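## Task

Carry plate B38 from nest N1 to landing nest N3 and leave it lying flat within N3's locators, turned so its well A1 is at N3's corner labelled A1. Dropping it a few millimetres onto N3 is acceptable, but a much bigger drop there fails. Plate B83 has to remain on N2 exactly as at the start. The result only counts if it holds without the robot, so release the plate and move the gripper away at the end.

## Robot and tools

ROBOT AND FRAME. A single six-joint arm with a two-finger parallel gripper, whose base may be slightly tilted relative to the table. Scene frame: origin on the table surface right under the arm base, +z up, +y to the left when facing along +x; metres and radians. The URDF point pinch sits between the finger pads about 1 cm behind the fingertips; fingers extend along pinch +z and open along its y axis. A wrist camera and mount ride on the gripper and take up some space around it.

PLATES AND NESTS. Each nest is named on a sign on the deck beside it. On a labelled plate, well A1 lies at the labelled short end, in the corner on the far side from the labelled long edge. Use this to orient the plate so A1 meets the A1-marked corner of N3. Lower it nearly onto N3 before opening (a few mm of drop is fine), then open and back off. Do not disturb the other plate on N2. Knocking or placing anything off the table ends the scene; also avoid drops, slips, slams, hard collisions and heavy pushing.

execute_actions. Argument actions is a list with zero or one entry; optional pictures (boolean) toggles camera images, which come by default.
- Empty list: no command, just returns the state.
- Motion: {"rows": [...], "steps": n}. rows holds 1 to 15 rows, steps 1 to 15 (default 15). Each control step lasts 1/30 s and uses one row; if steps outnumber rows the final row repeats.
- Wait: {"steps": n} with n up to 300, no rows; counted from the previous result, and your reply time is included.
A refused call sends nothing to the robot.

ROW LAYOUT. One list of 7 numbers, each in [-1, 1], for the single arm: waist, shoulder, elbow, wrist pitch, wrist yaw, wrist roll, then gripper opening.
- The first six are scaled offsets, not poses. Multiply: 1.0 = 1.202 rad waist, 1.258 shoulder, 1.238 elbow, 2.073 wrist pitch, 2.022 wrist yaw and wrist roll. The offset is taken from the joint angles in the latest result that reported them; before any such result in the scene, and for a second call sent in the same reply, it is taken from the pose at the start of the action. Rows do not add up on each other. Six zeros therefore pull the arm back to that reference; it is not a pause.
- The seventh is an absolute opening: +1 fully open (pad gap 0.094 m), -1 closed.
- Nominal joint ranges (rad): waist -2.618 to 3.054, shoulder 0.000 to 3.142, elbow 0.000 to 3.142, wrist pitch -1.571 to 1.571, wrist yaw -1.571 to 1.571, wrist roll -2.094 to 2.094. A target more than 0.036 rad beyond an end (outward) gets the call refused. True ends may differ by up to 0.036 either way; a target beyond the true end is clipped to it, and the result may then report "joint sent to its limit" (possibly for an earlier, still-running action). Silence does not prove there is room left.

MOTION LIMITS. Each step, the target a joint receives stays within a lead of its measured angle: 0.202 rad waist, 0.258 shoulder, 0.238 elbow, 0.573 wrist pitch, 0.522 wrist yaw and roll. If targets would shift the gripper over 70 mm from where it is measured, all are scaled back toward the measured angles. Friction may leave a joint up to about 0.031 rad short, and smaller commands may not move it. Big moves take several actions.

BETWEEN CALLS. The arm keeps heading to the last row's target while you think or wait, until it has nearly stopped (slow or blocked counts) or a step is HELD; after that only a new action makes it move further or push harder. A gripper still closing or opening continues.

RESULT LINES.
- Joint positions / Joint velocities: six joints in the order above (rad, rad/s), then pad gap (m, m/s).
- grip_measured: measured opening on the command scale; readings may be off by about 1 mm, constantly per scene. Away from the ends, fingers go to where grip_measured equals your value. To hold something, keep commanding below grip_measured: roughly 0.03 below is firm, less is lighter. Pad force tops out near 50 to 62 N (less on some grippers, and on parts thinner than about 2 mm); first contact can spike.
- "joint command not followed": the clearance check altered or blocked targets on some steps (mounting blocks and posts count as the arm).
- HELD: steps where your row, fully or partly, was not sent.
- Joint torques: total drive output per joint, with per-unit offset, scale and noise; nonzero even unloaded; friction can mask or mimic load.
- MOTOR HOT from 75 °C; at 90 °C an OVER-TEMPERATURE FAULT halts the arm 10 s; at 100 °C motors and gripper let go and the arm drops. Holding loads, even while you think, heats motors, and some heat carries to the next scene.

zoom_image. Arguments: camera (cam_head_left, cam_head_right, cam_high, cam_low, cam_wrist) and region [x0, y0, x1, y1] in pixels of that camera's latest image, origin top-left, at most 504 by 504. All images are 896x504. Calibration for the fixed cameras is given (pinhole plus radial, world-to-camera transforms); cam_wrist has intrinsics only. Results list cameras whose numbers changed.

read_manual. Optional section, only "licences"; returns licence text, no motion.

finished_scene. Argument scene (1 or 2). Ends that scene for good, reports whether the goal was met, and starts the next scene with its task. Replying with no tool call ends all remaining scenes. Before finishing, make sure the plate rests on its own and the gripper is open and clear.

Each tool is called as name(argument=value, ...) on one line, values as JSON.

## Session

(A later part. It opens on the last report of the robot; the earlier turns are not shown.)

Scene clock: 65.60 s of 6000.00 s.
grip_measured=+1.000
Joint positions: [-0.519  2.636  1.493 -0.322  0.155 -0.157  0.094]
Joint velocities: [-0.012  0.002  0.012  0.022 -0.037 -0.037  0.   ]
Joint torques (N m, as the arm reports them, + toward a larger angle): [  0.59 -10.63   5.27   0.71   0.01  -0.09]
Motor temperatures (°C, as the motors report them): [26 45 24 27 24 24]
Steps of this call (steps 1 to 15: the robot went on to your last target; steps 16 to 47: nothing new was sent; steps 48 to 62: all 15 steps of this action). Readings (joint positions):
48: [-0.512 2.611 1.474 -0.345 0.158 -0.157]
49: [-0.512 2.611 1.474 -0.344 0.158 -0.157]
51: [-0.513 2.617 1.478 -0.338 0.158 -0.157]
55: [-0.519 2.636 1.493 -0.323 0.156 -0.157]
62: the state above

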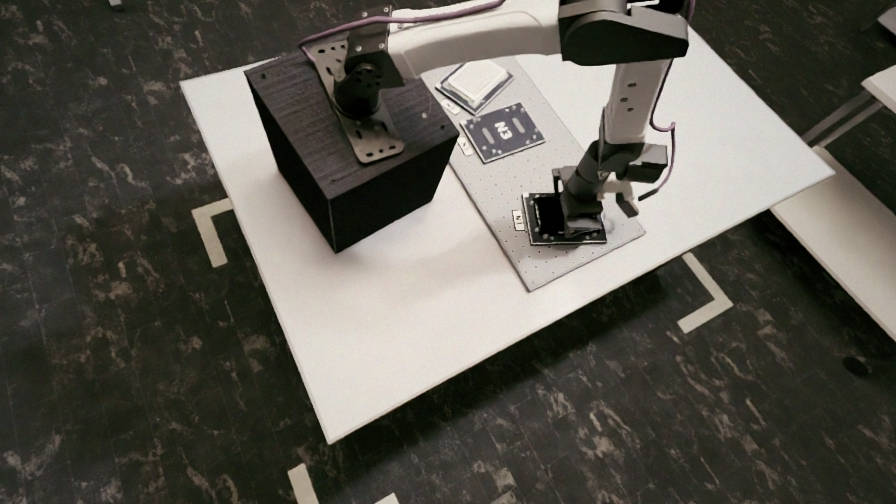

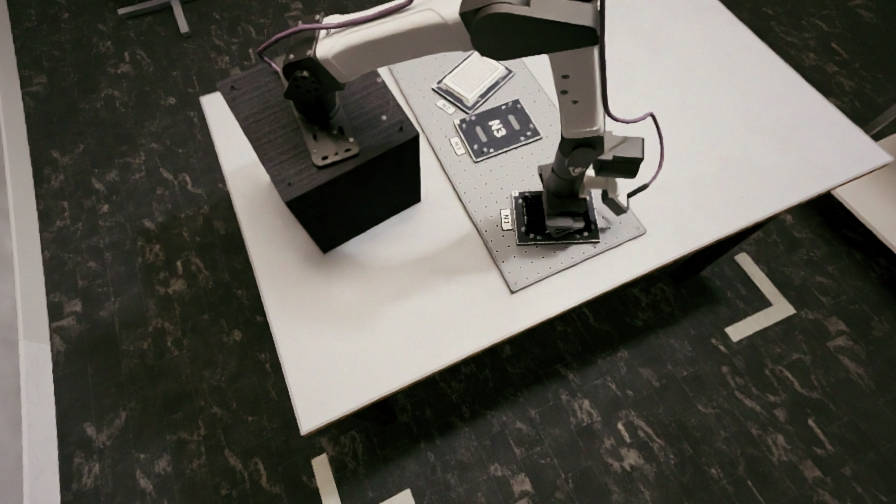

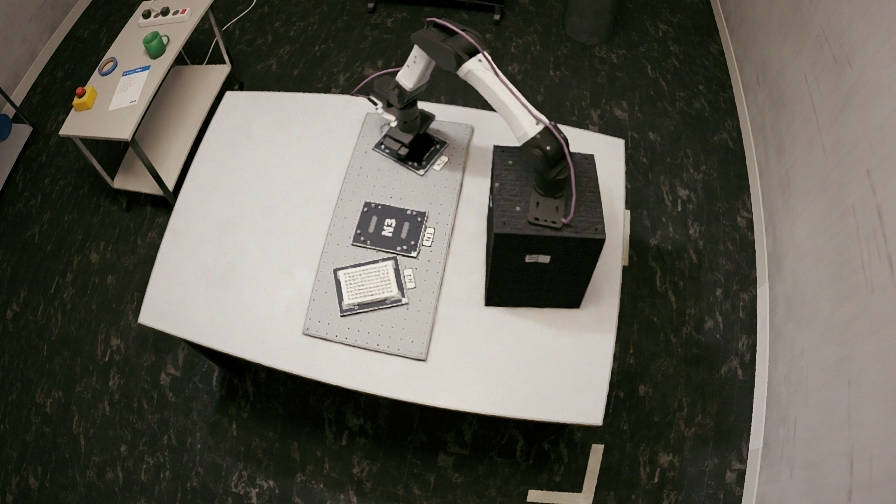

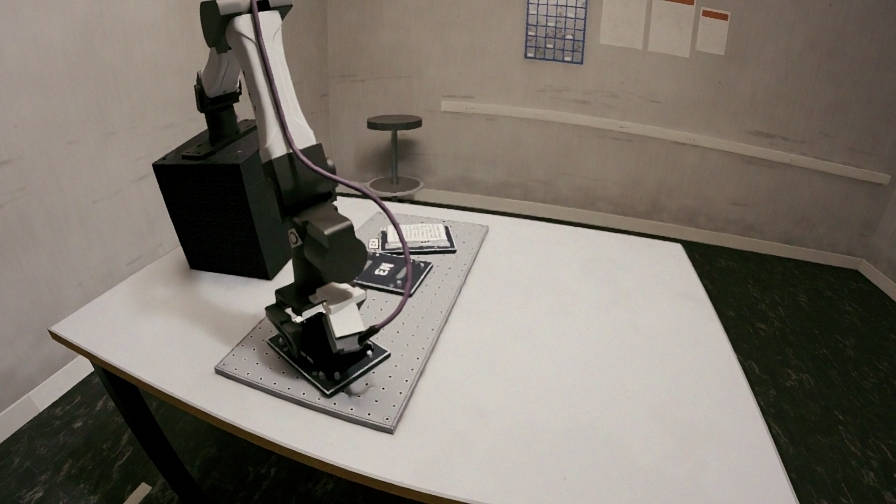

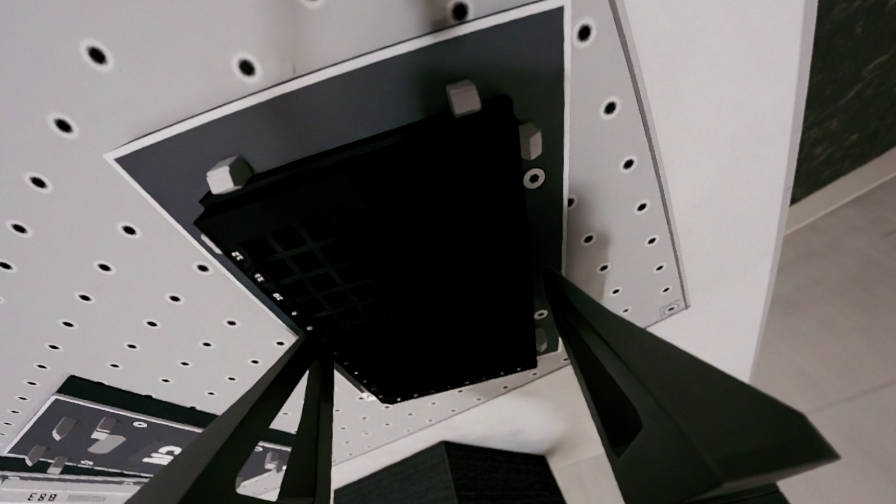

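execute_actions(actions=[{"rows":[[0,-0.012,0,0,0,0,1]],"steps":10}])

zoom_image(camera="cam_wrist", region=[250, 200, 650, 450])

zoom_image(camera="cam_low", region=[250, 280, 410, 400])

zoom_image(camera="cam_high", region=[360, 110, 460, 190])

Scene clock: 68.07 s of 6000.00 s.
grip_measured=+1.000
Joint positions: [-0.519  2.636  1.493 -0.322  0.155 -0.157  0.094]
Joint velocities: [-0.002 -0.002 -0.022 -0.022  0.007 -0.022  0.   ]
Joint torques (N m, as the arm reports them, + toward a larger angle): [  1.06 -14.54   4.08   0.5   -0.05  -0.1 ]
Motor temperatures (°C, as the motors report them): [26 45 24 27 24 24]
Steps of this call (steps 1 to 15: the robot went on to your last target; steps 16 to 64: nothing new was sent; steps 65 to 74: all 10 steps of this action). Readings (joint positions):
65: [-0.519 2.636 1.493 -0.322 0.155 -0.157]
66: [-0.519 2.636 1.493 -0.322 0.155 -0.157]
68: [-0.519 2.636 1.493 -0.322 0.155 -0.157]
72: [-0.519 2.636 1.493 -0.322 0.155 -0.157]
74: the state above

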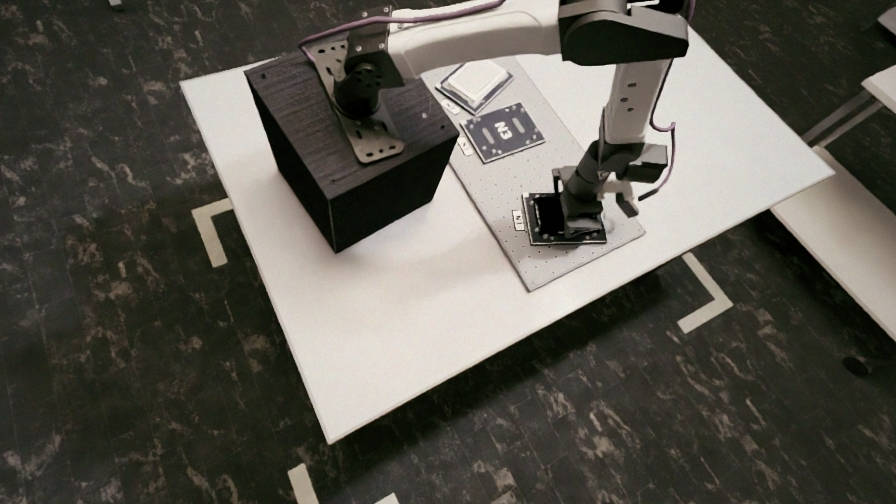

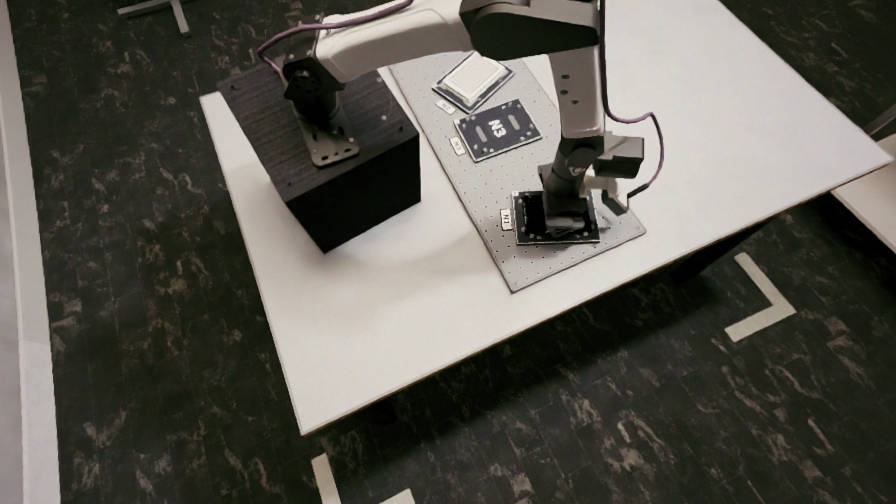

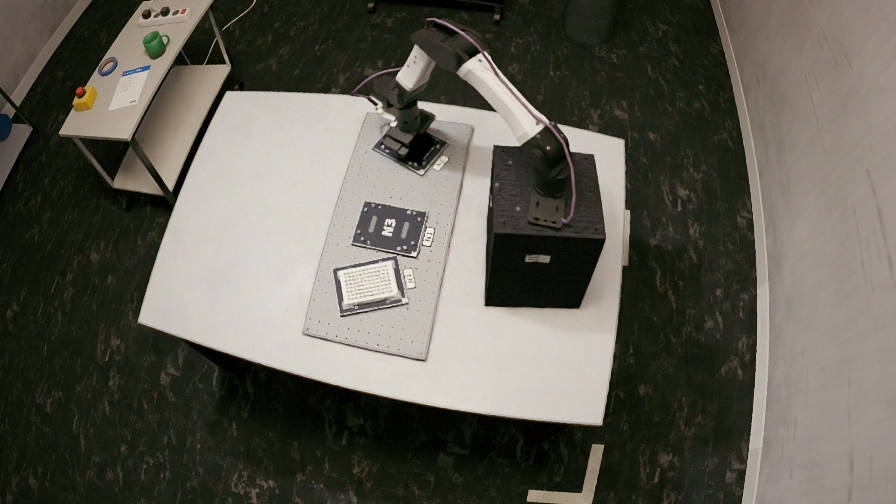

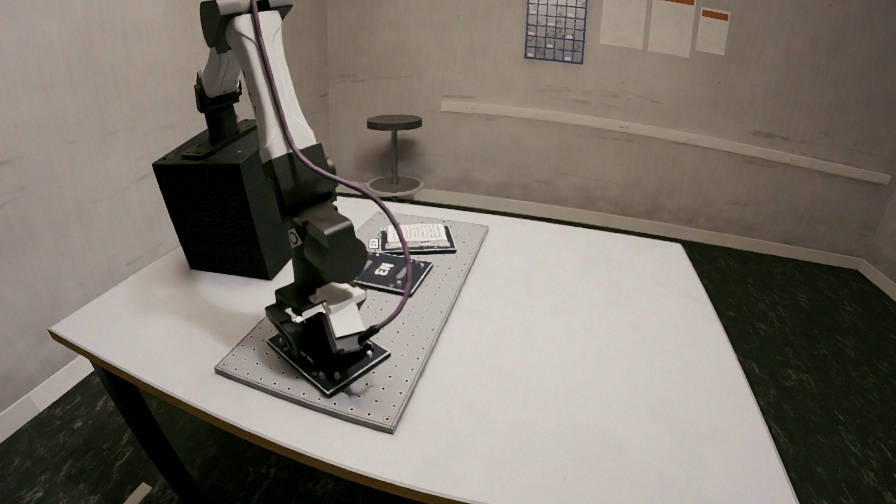

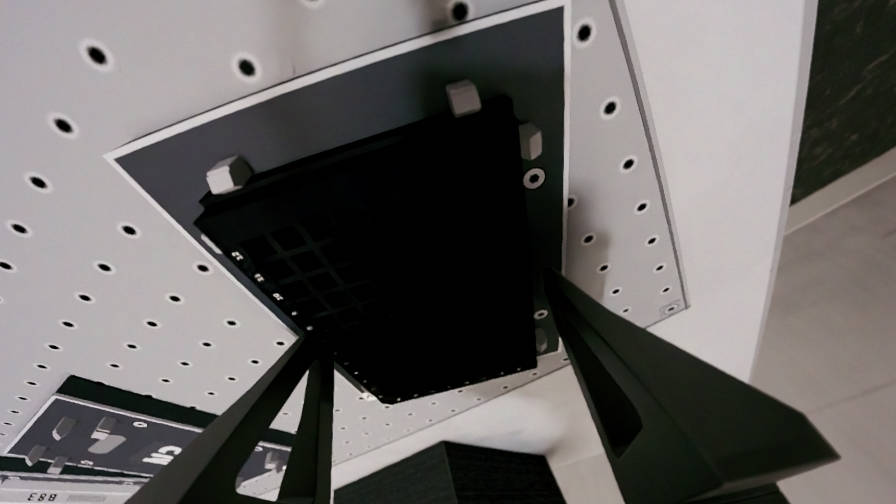

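Region (250, 200, 650, 450) of cam_wrist's 896x504 image, scaled by 1.260, with more detail than that image has; it fills the top 315 rows of this view, and the rest is white.

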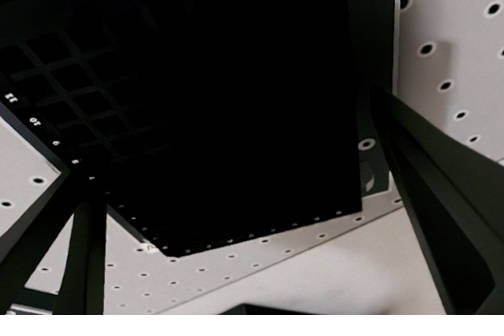

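Region (250, 280, 410, 400) of cam_low's 896x504 image, scaled by 3.150, with more detail than that image has; it fills the top 378 rows of this view, and the rest is white.

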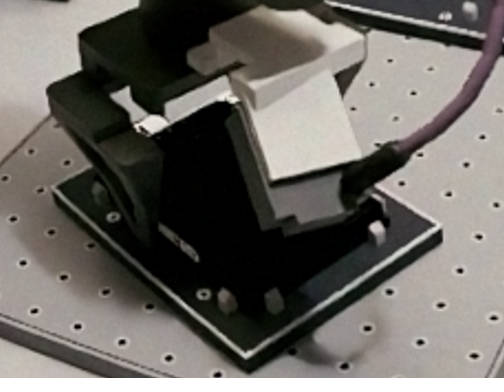

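Region (360, 110, 460, 190) of cam_high's 896x504 image, scaled by 5.040, with more detail than that image has; it fills the top 403 rows of this view, and the rest is white.

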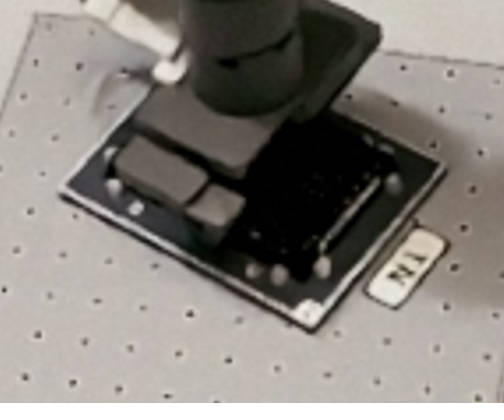

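execute_actions(actions=[{"rows":[[0,-0.02,0,0,0,0,1],[0,-0.03,0,-0.005,0,0,1],[0,-0.03,0,-0.005,0,0,1],[0,-0.03,0,-0.005,0,0,1],[0.005,-0.03,0,-0.005,0,0,1],[0.01,-0.03,0,-0.005,0,0,1],[0.013,-0.03,0,-0.005,0,0,1],[0.013,-0.03,0,-0.005,0,0,1],[0.013,-0.02,0,-0.002,0,0,1],[0.013,-0.01,0.003,0.002,0,0,1],[0.013,0,0.006,0.006,0,0,1],[0.013,0.01,0.009,0.01,0,0,1],[0.013,0.02,0.012,0.014,0,0,1]],"steps":15}])

Scene clock: 70.27 s of 6000.00 s.
grip_measured=+1.000
Joint positions: [-0.509  2.629  1.493 -0.31   0.155 -0.157  0.094]
Joint velocities: [-0.022  0.095 -0.007  0.095  0.066 -0.037  0.   ]
Joint torques (N m, as the arm reports them, + toward a larger angle): [  1.47 -11.22   5.19   0.61  -0.04  -0.1 ]
Motor temperatures (°C, as the motors report them): [26 46 24 27 24 24]
Steps of this call (steps 1 to 15: the robot went on to your last target; steps 16 to 51: nothing new was sent; steps 52 to 66: all 15 steps of this action). Readings (joint positions):
52: [-0.519 2.636 1.493 -0.322 0.155 -0.157]
53: [-0.519 2.634 1.493 -0.323 0.155 -0.157]
55: [-0.519 2.630 1.493 -0.326 0.155 -0.157]
59: [-0.516 2.622 1.493 -0.326 0.155 -0.157]
66: the state above

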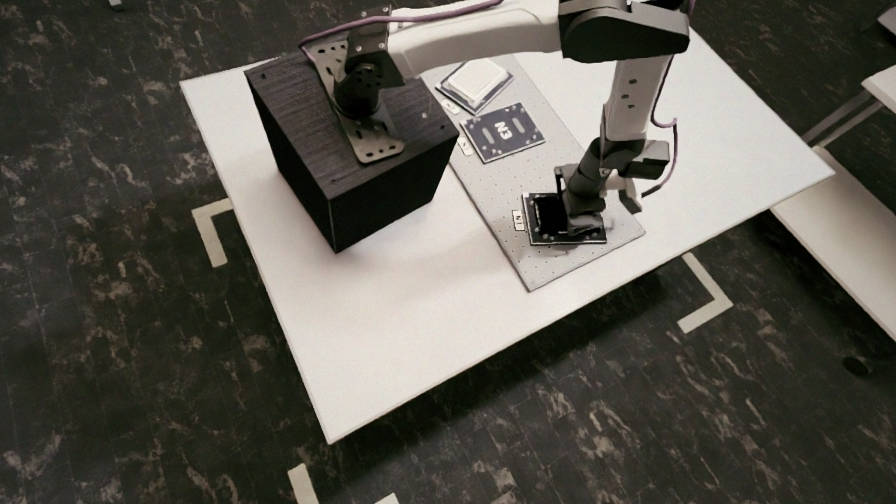

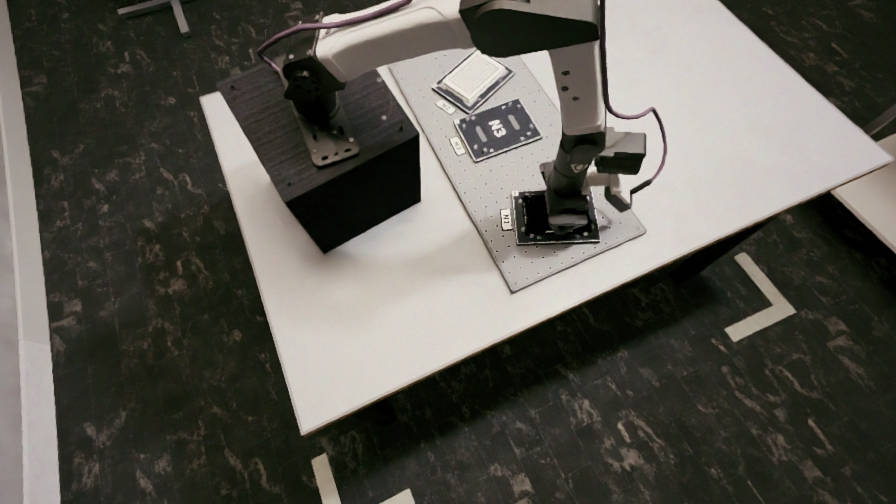

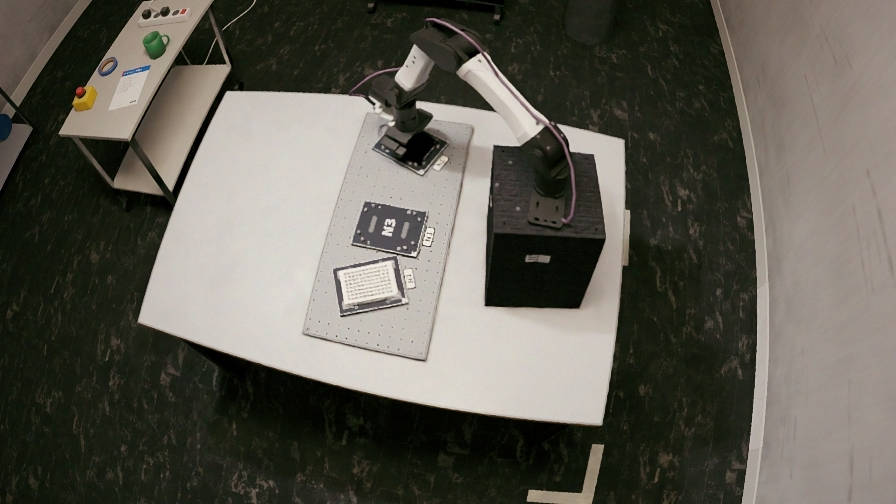

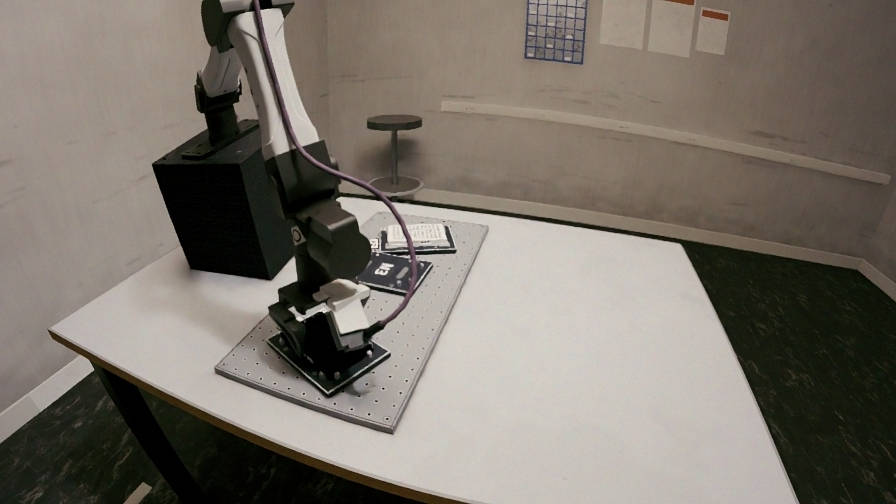

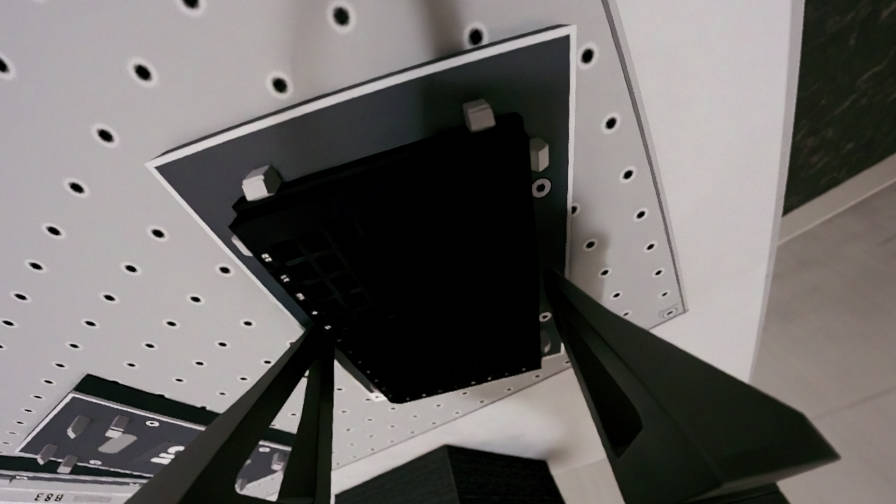

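execute_actions(actions=[{"rows":[[0,0.015,0.003,0,0,0,1],[0,0.025,0.006,0.003,0,0,1],[0,0.032,0.01,0.006,0,0,1]],"steps":15}])

zoom_image(camera="cam_wrist", region=[250, 200, 650, 450])

Scene clock: 71.47 s of 6000.00 s.
grip_measured=+1.000
Joint positions: [-0.509  2.637  1.493 -0.304  0.155 -0.157  0.094]
Joint velocities: [-0.022  0.017 -0.012 -0.022 -0.007  0.037  0.   ]
Joint torques (N m, as the arm reports them, + toward a larger angle): [  1.08 -10.89   5.05   0.6   -0.04  -0.09]
Motor temperatures (°C, as the motors report them): [26 45 24 27 24 24]
Steps of this call (steps 1 to 15: the robot went on to your last target; steps 16 to 21: nothing new was sent; steps 22 to 36: all 15 steps of this action). Readings (joint positions):
22: [-0.509 2.637 1.493 -0.304 0.155 -0.157]
23: [-0.509 2.637 1.493 -0.304 0.155 -0.157]
25: [-0.509 2.637 1.493 -0.304 0.155 -0.157]
29: [-0.509 2.637 1.493 -0.304 0.155 -0.157]
36: the state above

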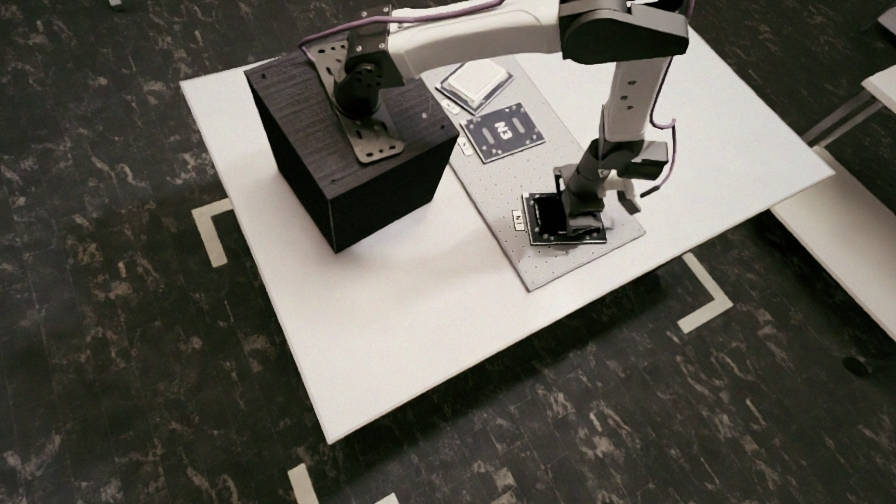

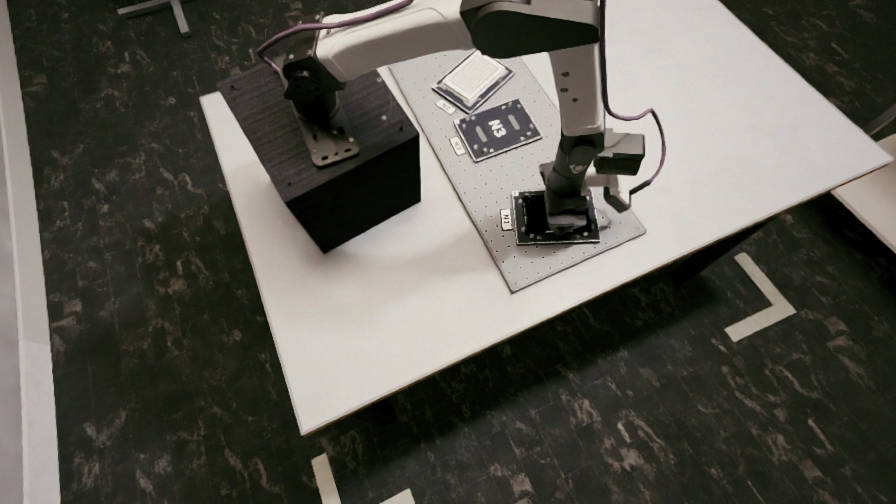

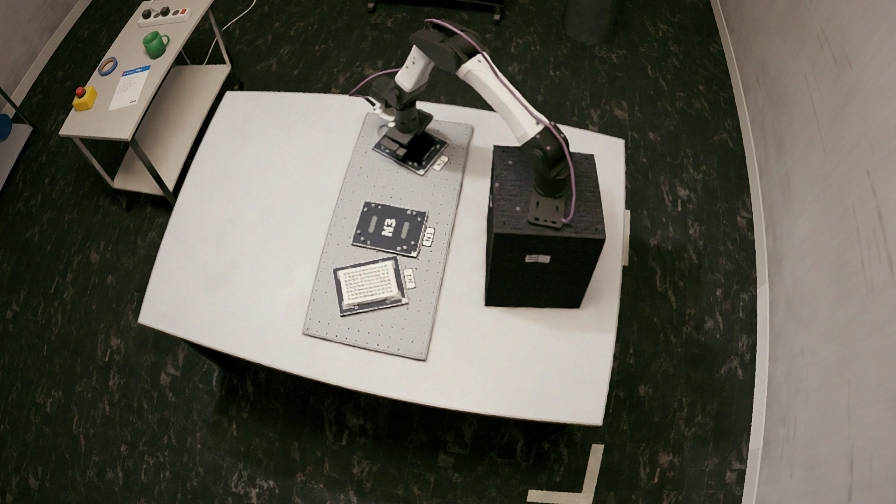

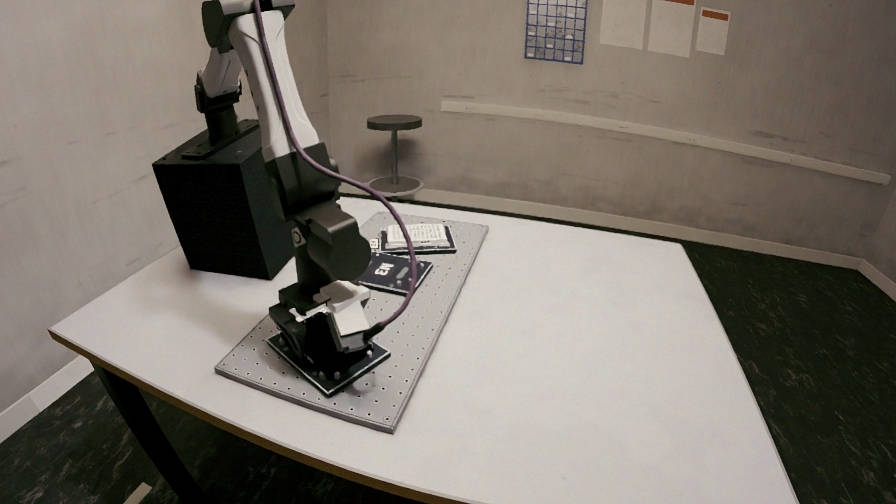

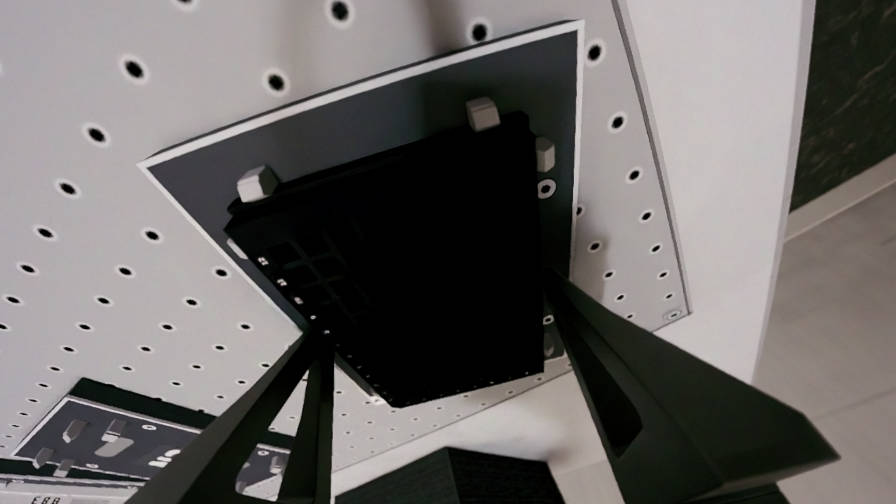

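Region (250, 200, 650, 450) of cam_wrist's 896x504 image, scaled by 1.260, with more detail than that image has; it fills the top 315 rows of this view, and the rest is white.

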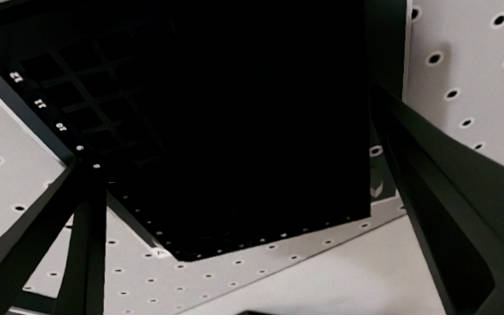

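execute_actions(actions=[{"rows":[[0,-0.008,0,0,0,0,0.9],[0,-0.008,0,0,0,0,0.82],[0,-0.008,0,0,0,0,0.75],[0,-0.008,0,0,0,0,0.7]],"steps":15}])

Scene clock: 77.83 s of 6000.00 s.
grip_measured=+0.742
Joint positions: [-0.51   2.637  1.493 -0.304  0.158 -0.157  0.082]
Joint velocities: [-0.002 -0.002 -0.017 -0.022  0.066 -0.037  0.   ]
Joint torques (N m, as the arm reports them, + toward a larger angle): [  1.12 -14.18   4.11   0.53  -0.11  -0.09]
Motor temperatures (°C, as the motors report them): [26 45 24 27 24 24]
Steps of this call (steps 1 to 15: the robot went on to your last target; steps 16 to 90: nothing new was sent; then 2.87 s passed at rest; steps 91 to 105: all 15 steps of this action). Readings (joint positions):
91: [-0.509 2.637 1.493 -0.304 0.155 -0.157]
92: [-0.509 2.637 1.493 -0.304 0.156 -0.157]
94: [-0.510 2.637 1.493 -0.304 0.159 -0.157]
98: [-0.510 2.637 1.493 -0.304 0.158 -0.157]
105: the state above

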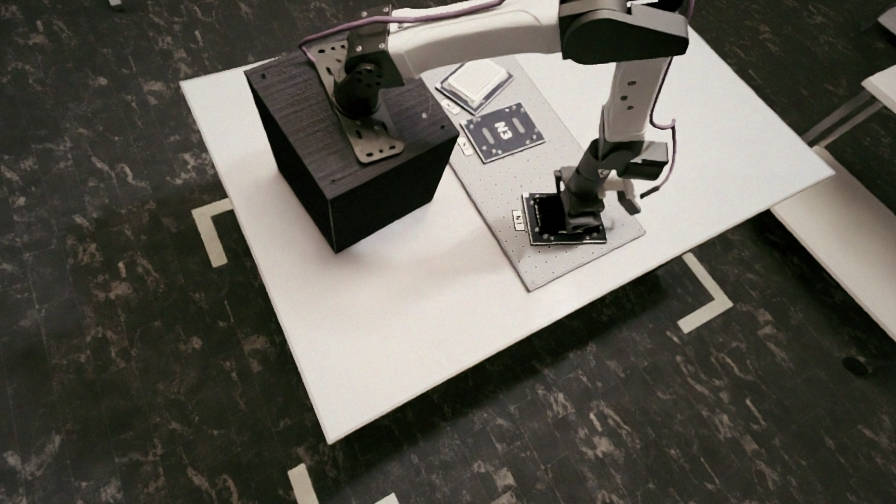

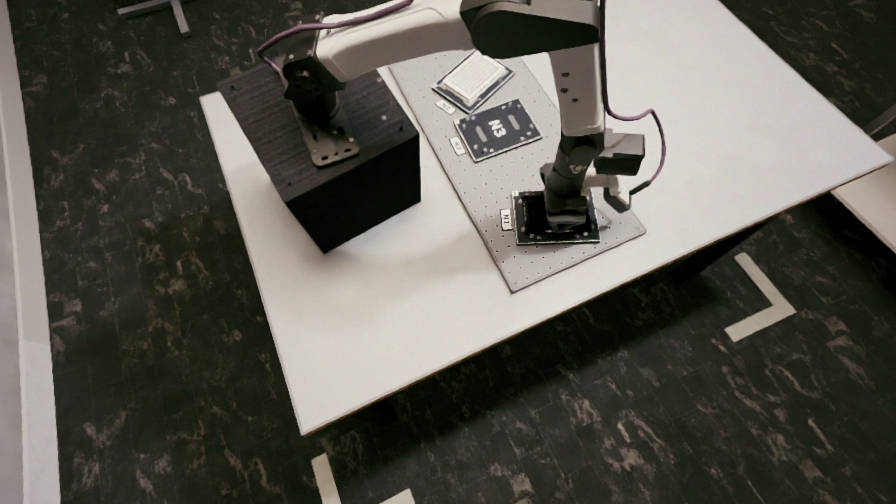

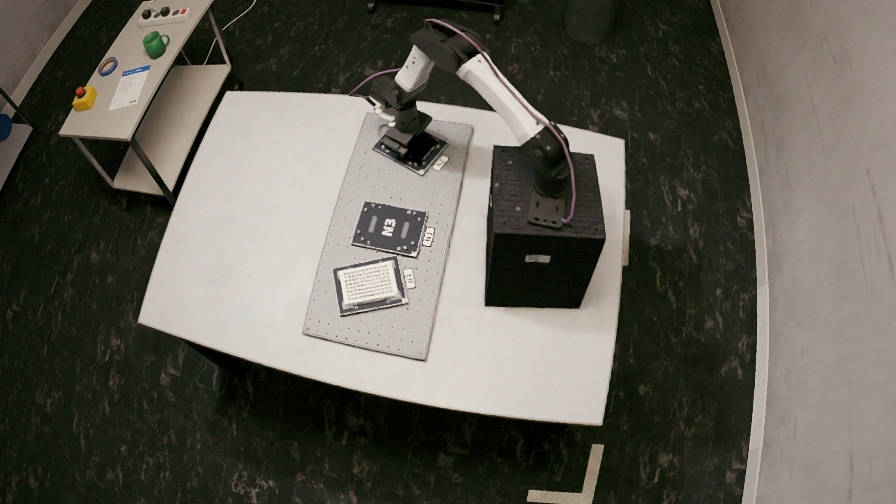

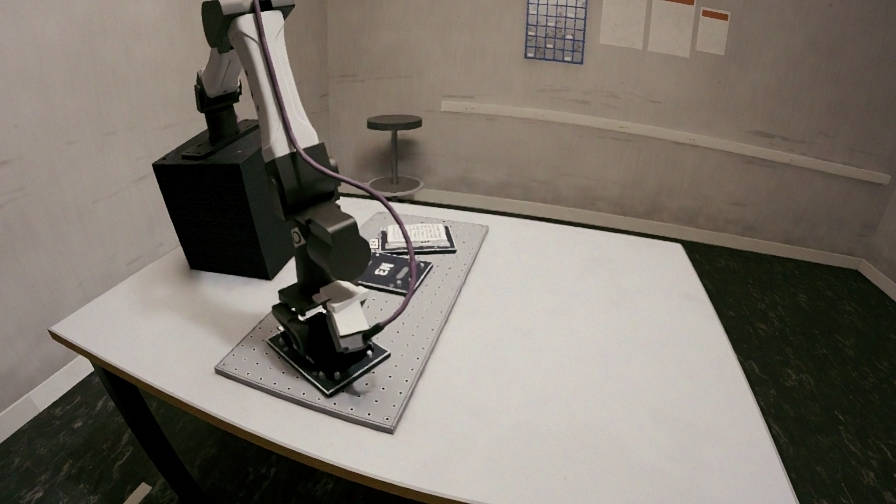

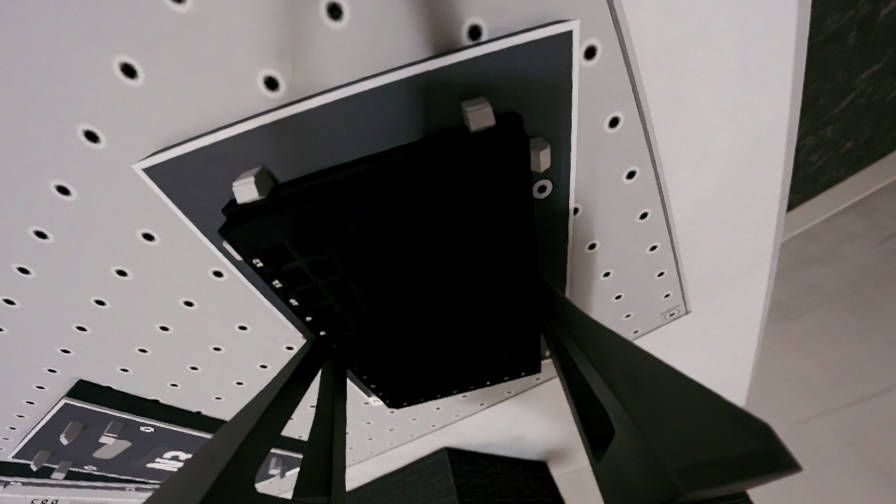

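execute_actions(actions=[{"rows":[[0,0,0,0,0,0,0.71],[0,0,0,0,0,0,0.71],[0,0,0,0,0,0,0.71],[0,-0.015,-0.005,-0.005,0,0,0.71],[0,-0.03,-0.01,-0.01,0,0,0.71],[0,-0.045,-0.018,-0.016,0,0,0.71],[0,-0.06,-0.025,-0.021,0,0,0.71],[0,-0.075,-0.032,-0.026,0,0,0.71],[0,-0.09,-0.039,-0.032,0,0,0.71],[0,-0.105,-0.046,-0.038,0,0,0.71],[0,-0.125,-0.053,-0.044,0,0,0.71]],"steps":15}])

Scene clock: 79.40 s of 6000.00 s.
grip_measured=+0.742
Joint positions: [-0.51   2.494  1.445 -0.371  0.158 -0.157  0.082]
Joint velocities: [-0.012 -0.217 -0.012 -0.051  0.066  0.022 -0.001]
Joint torques (N m, as the arm reports them, + toward a larger angle): [  1.09 -13.56   3.29   0.34  -0.04  -0.09]
Motor temperatures (°C, as the motors report them): [26 46 24 27 24 24]
Steps of this call (steps 1 to 15: the robot went on to your last target; steps 16 to 32: nothing new was sent; steps 33 to 47: all 15 steps of this action). Readings (joint positions):
33: [-0.510 2.637 1.493 -0.304 0.158 -0.157]
34: [-0.510 2.637 1.493 -0.304 0.158 -0.157]
36: [-0.510 2.637 1.493 -0.304 0.158 -0.157]
40: [-0.510 2.611 1.480 -0.317 0.158 -0.157]
47: the state above

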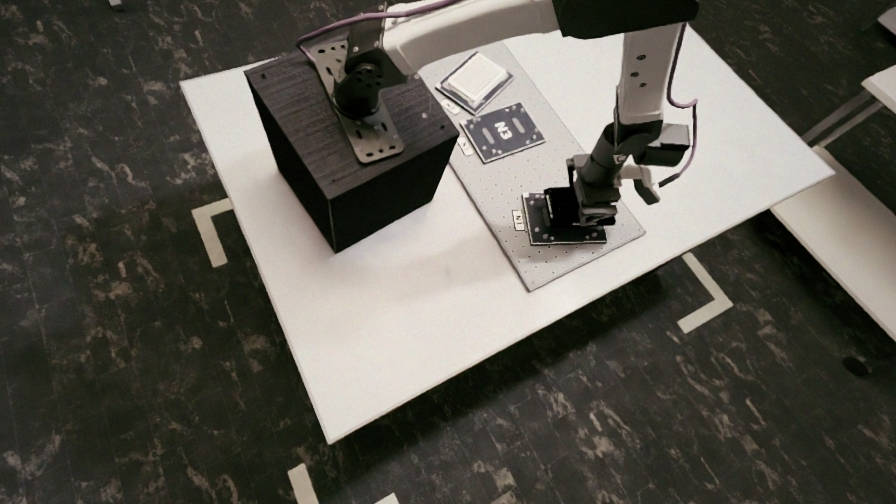

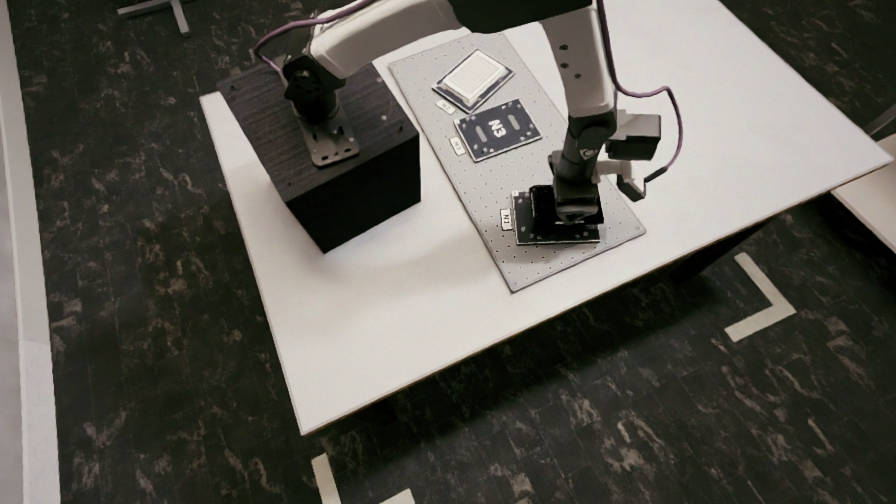

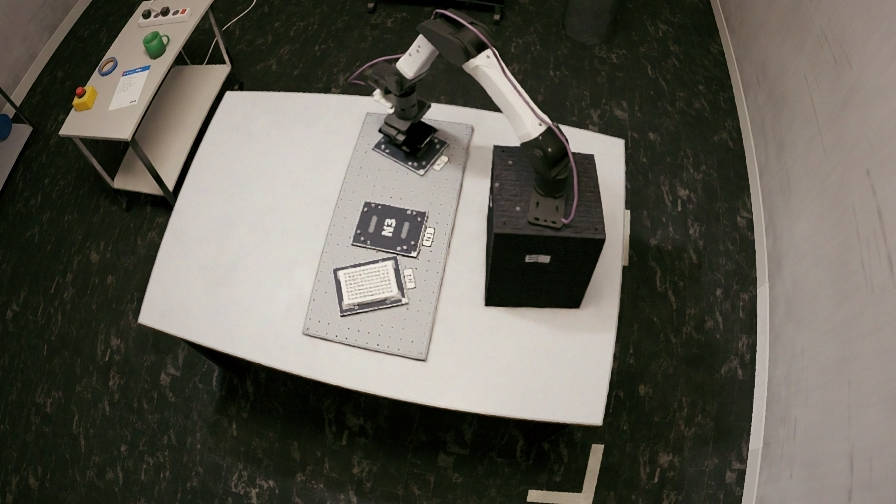

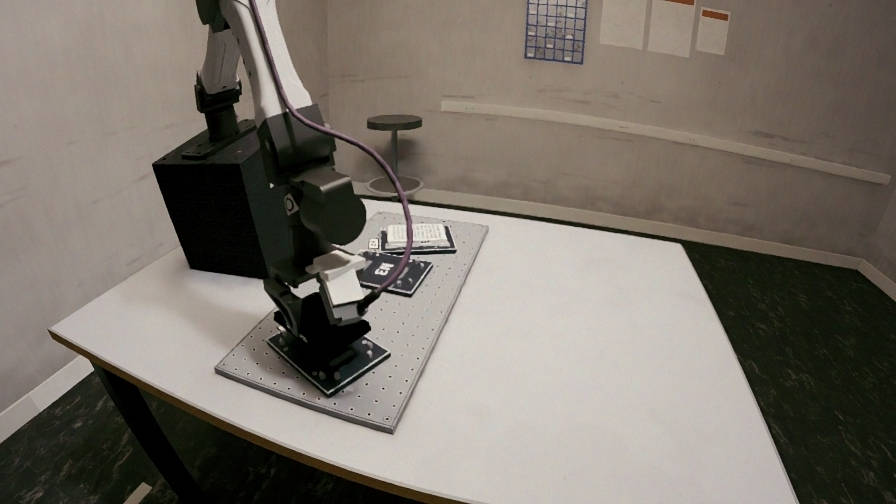

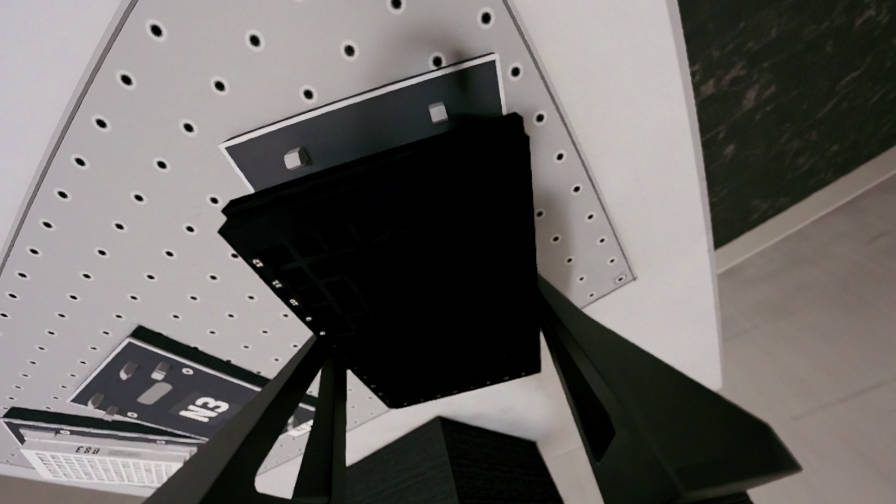

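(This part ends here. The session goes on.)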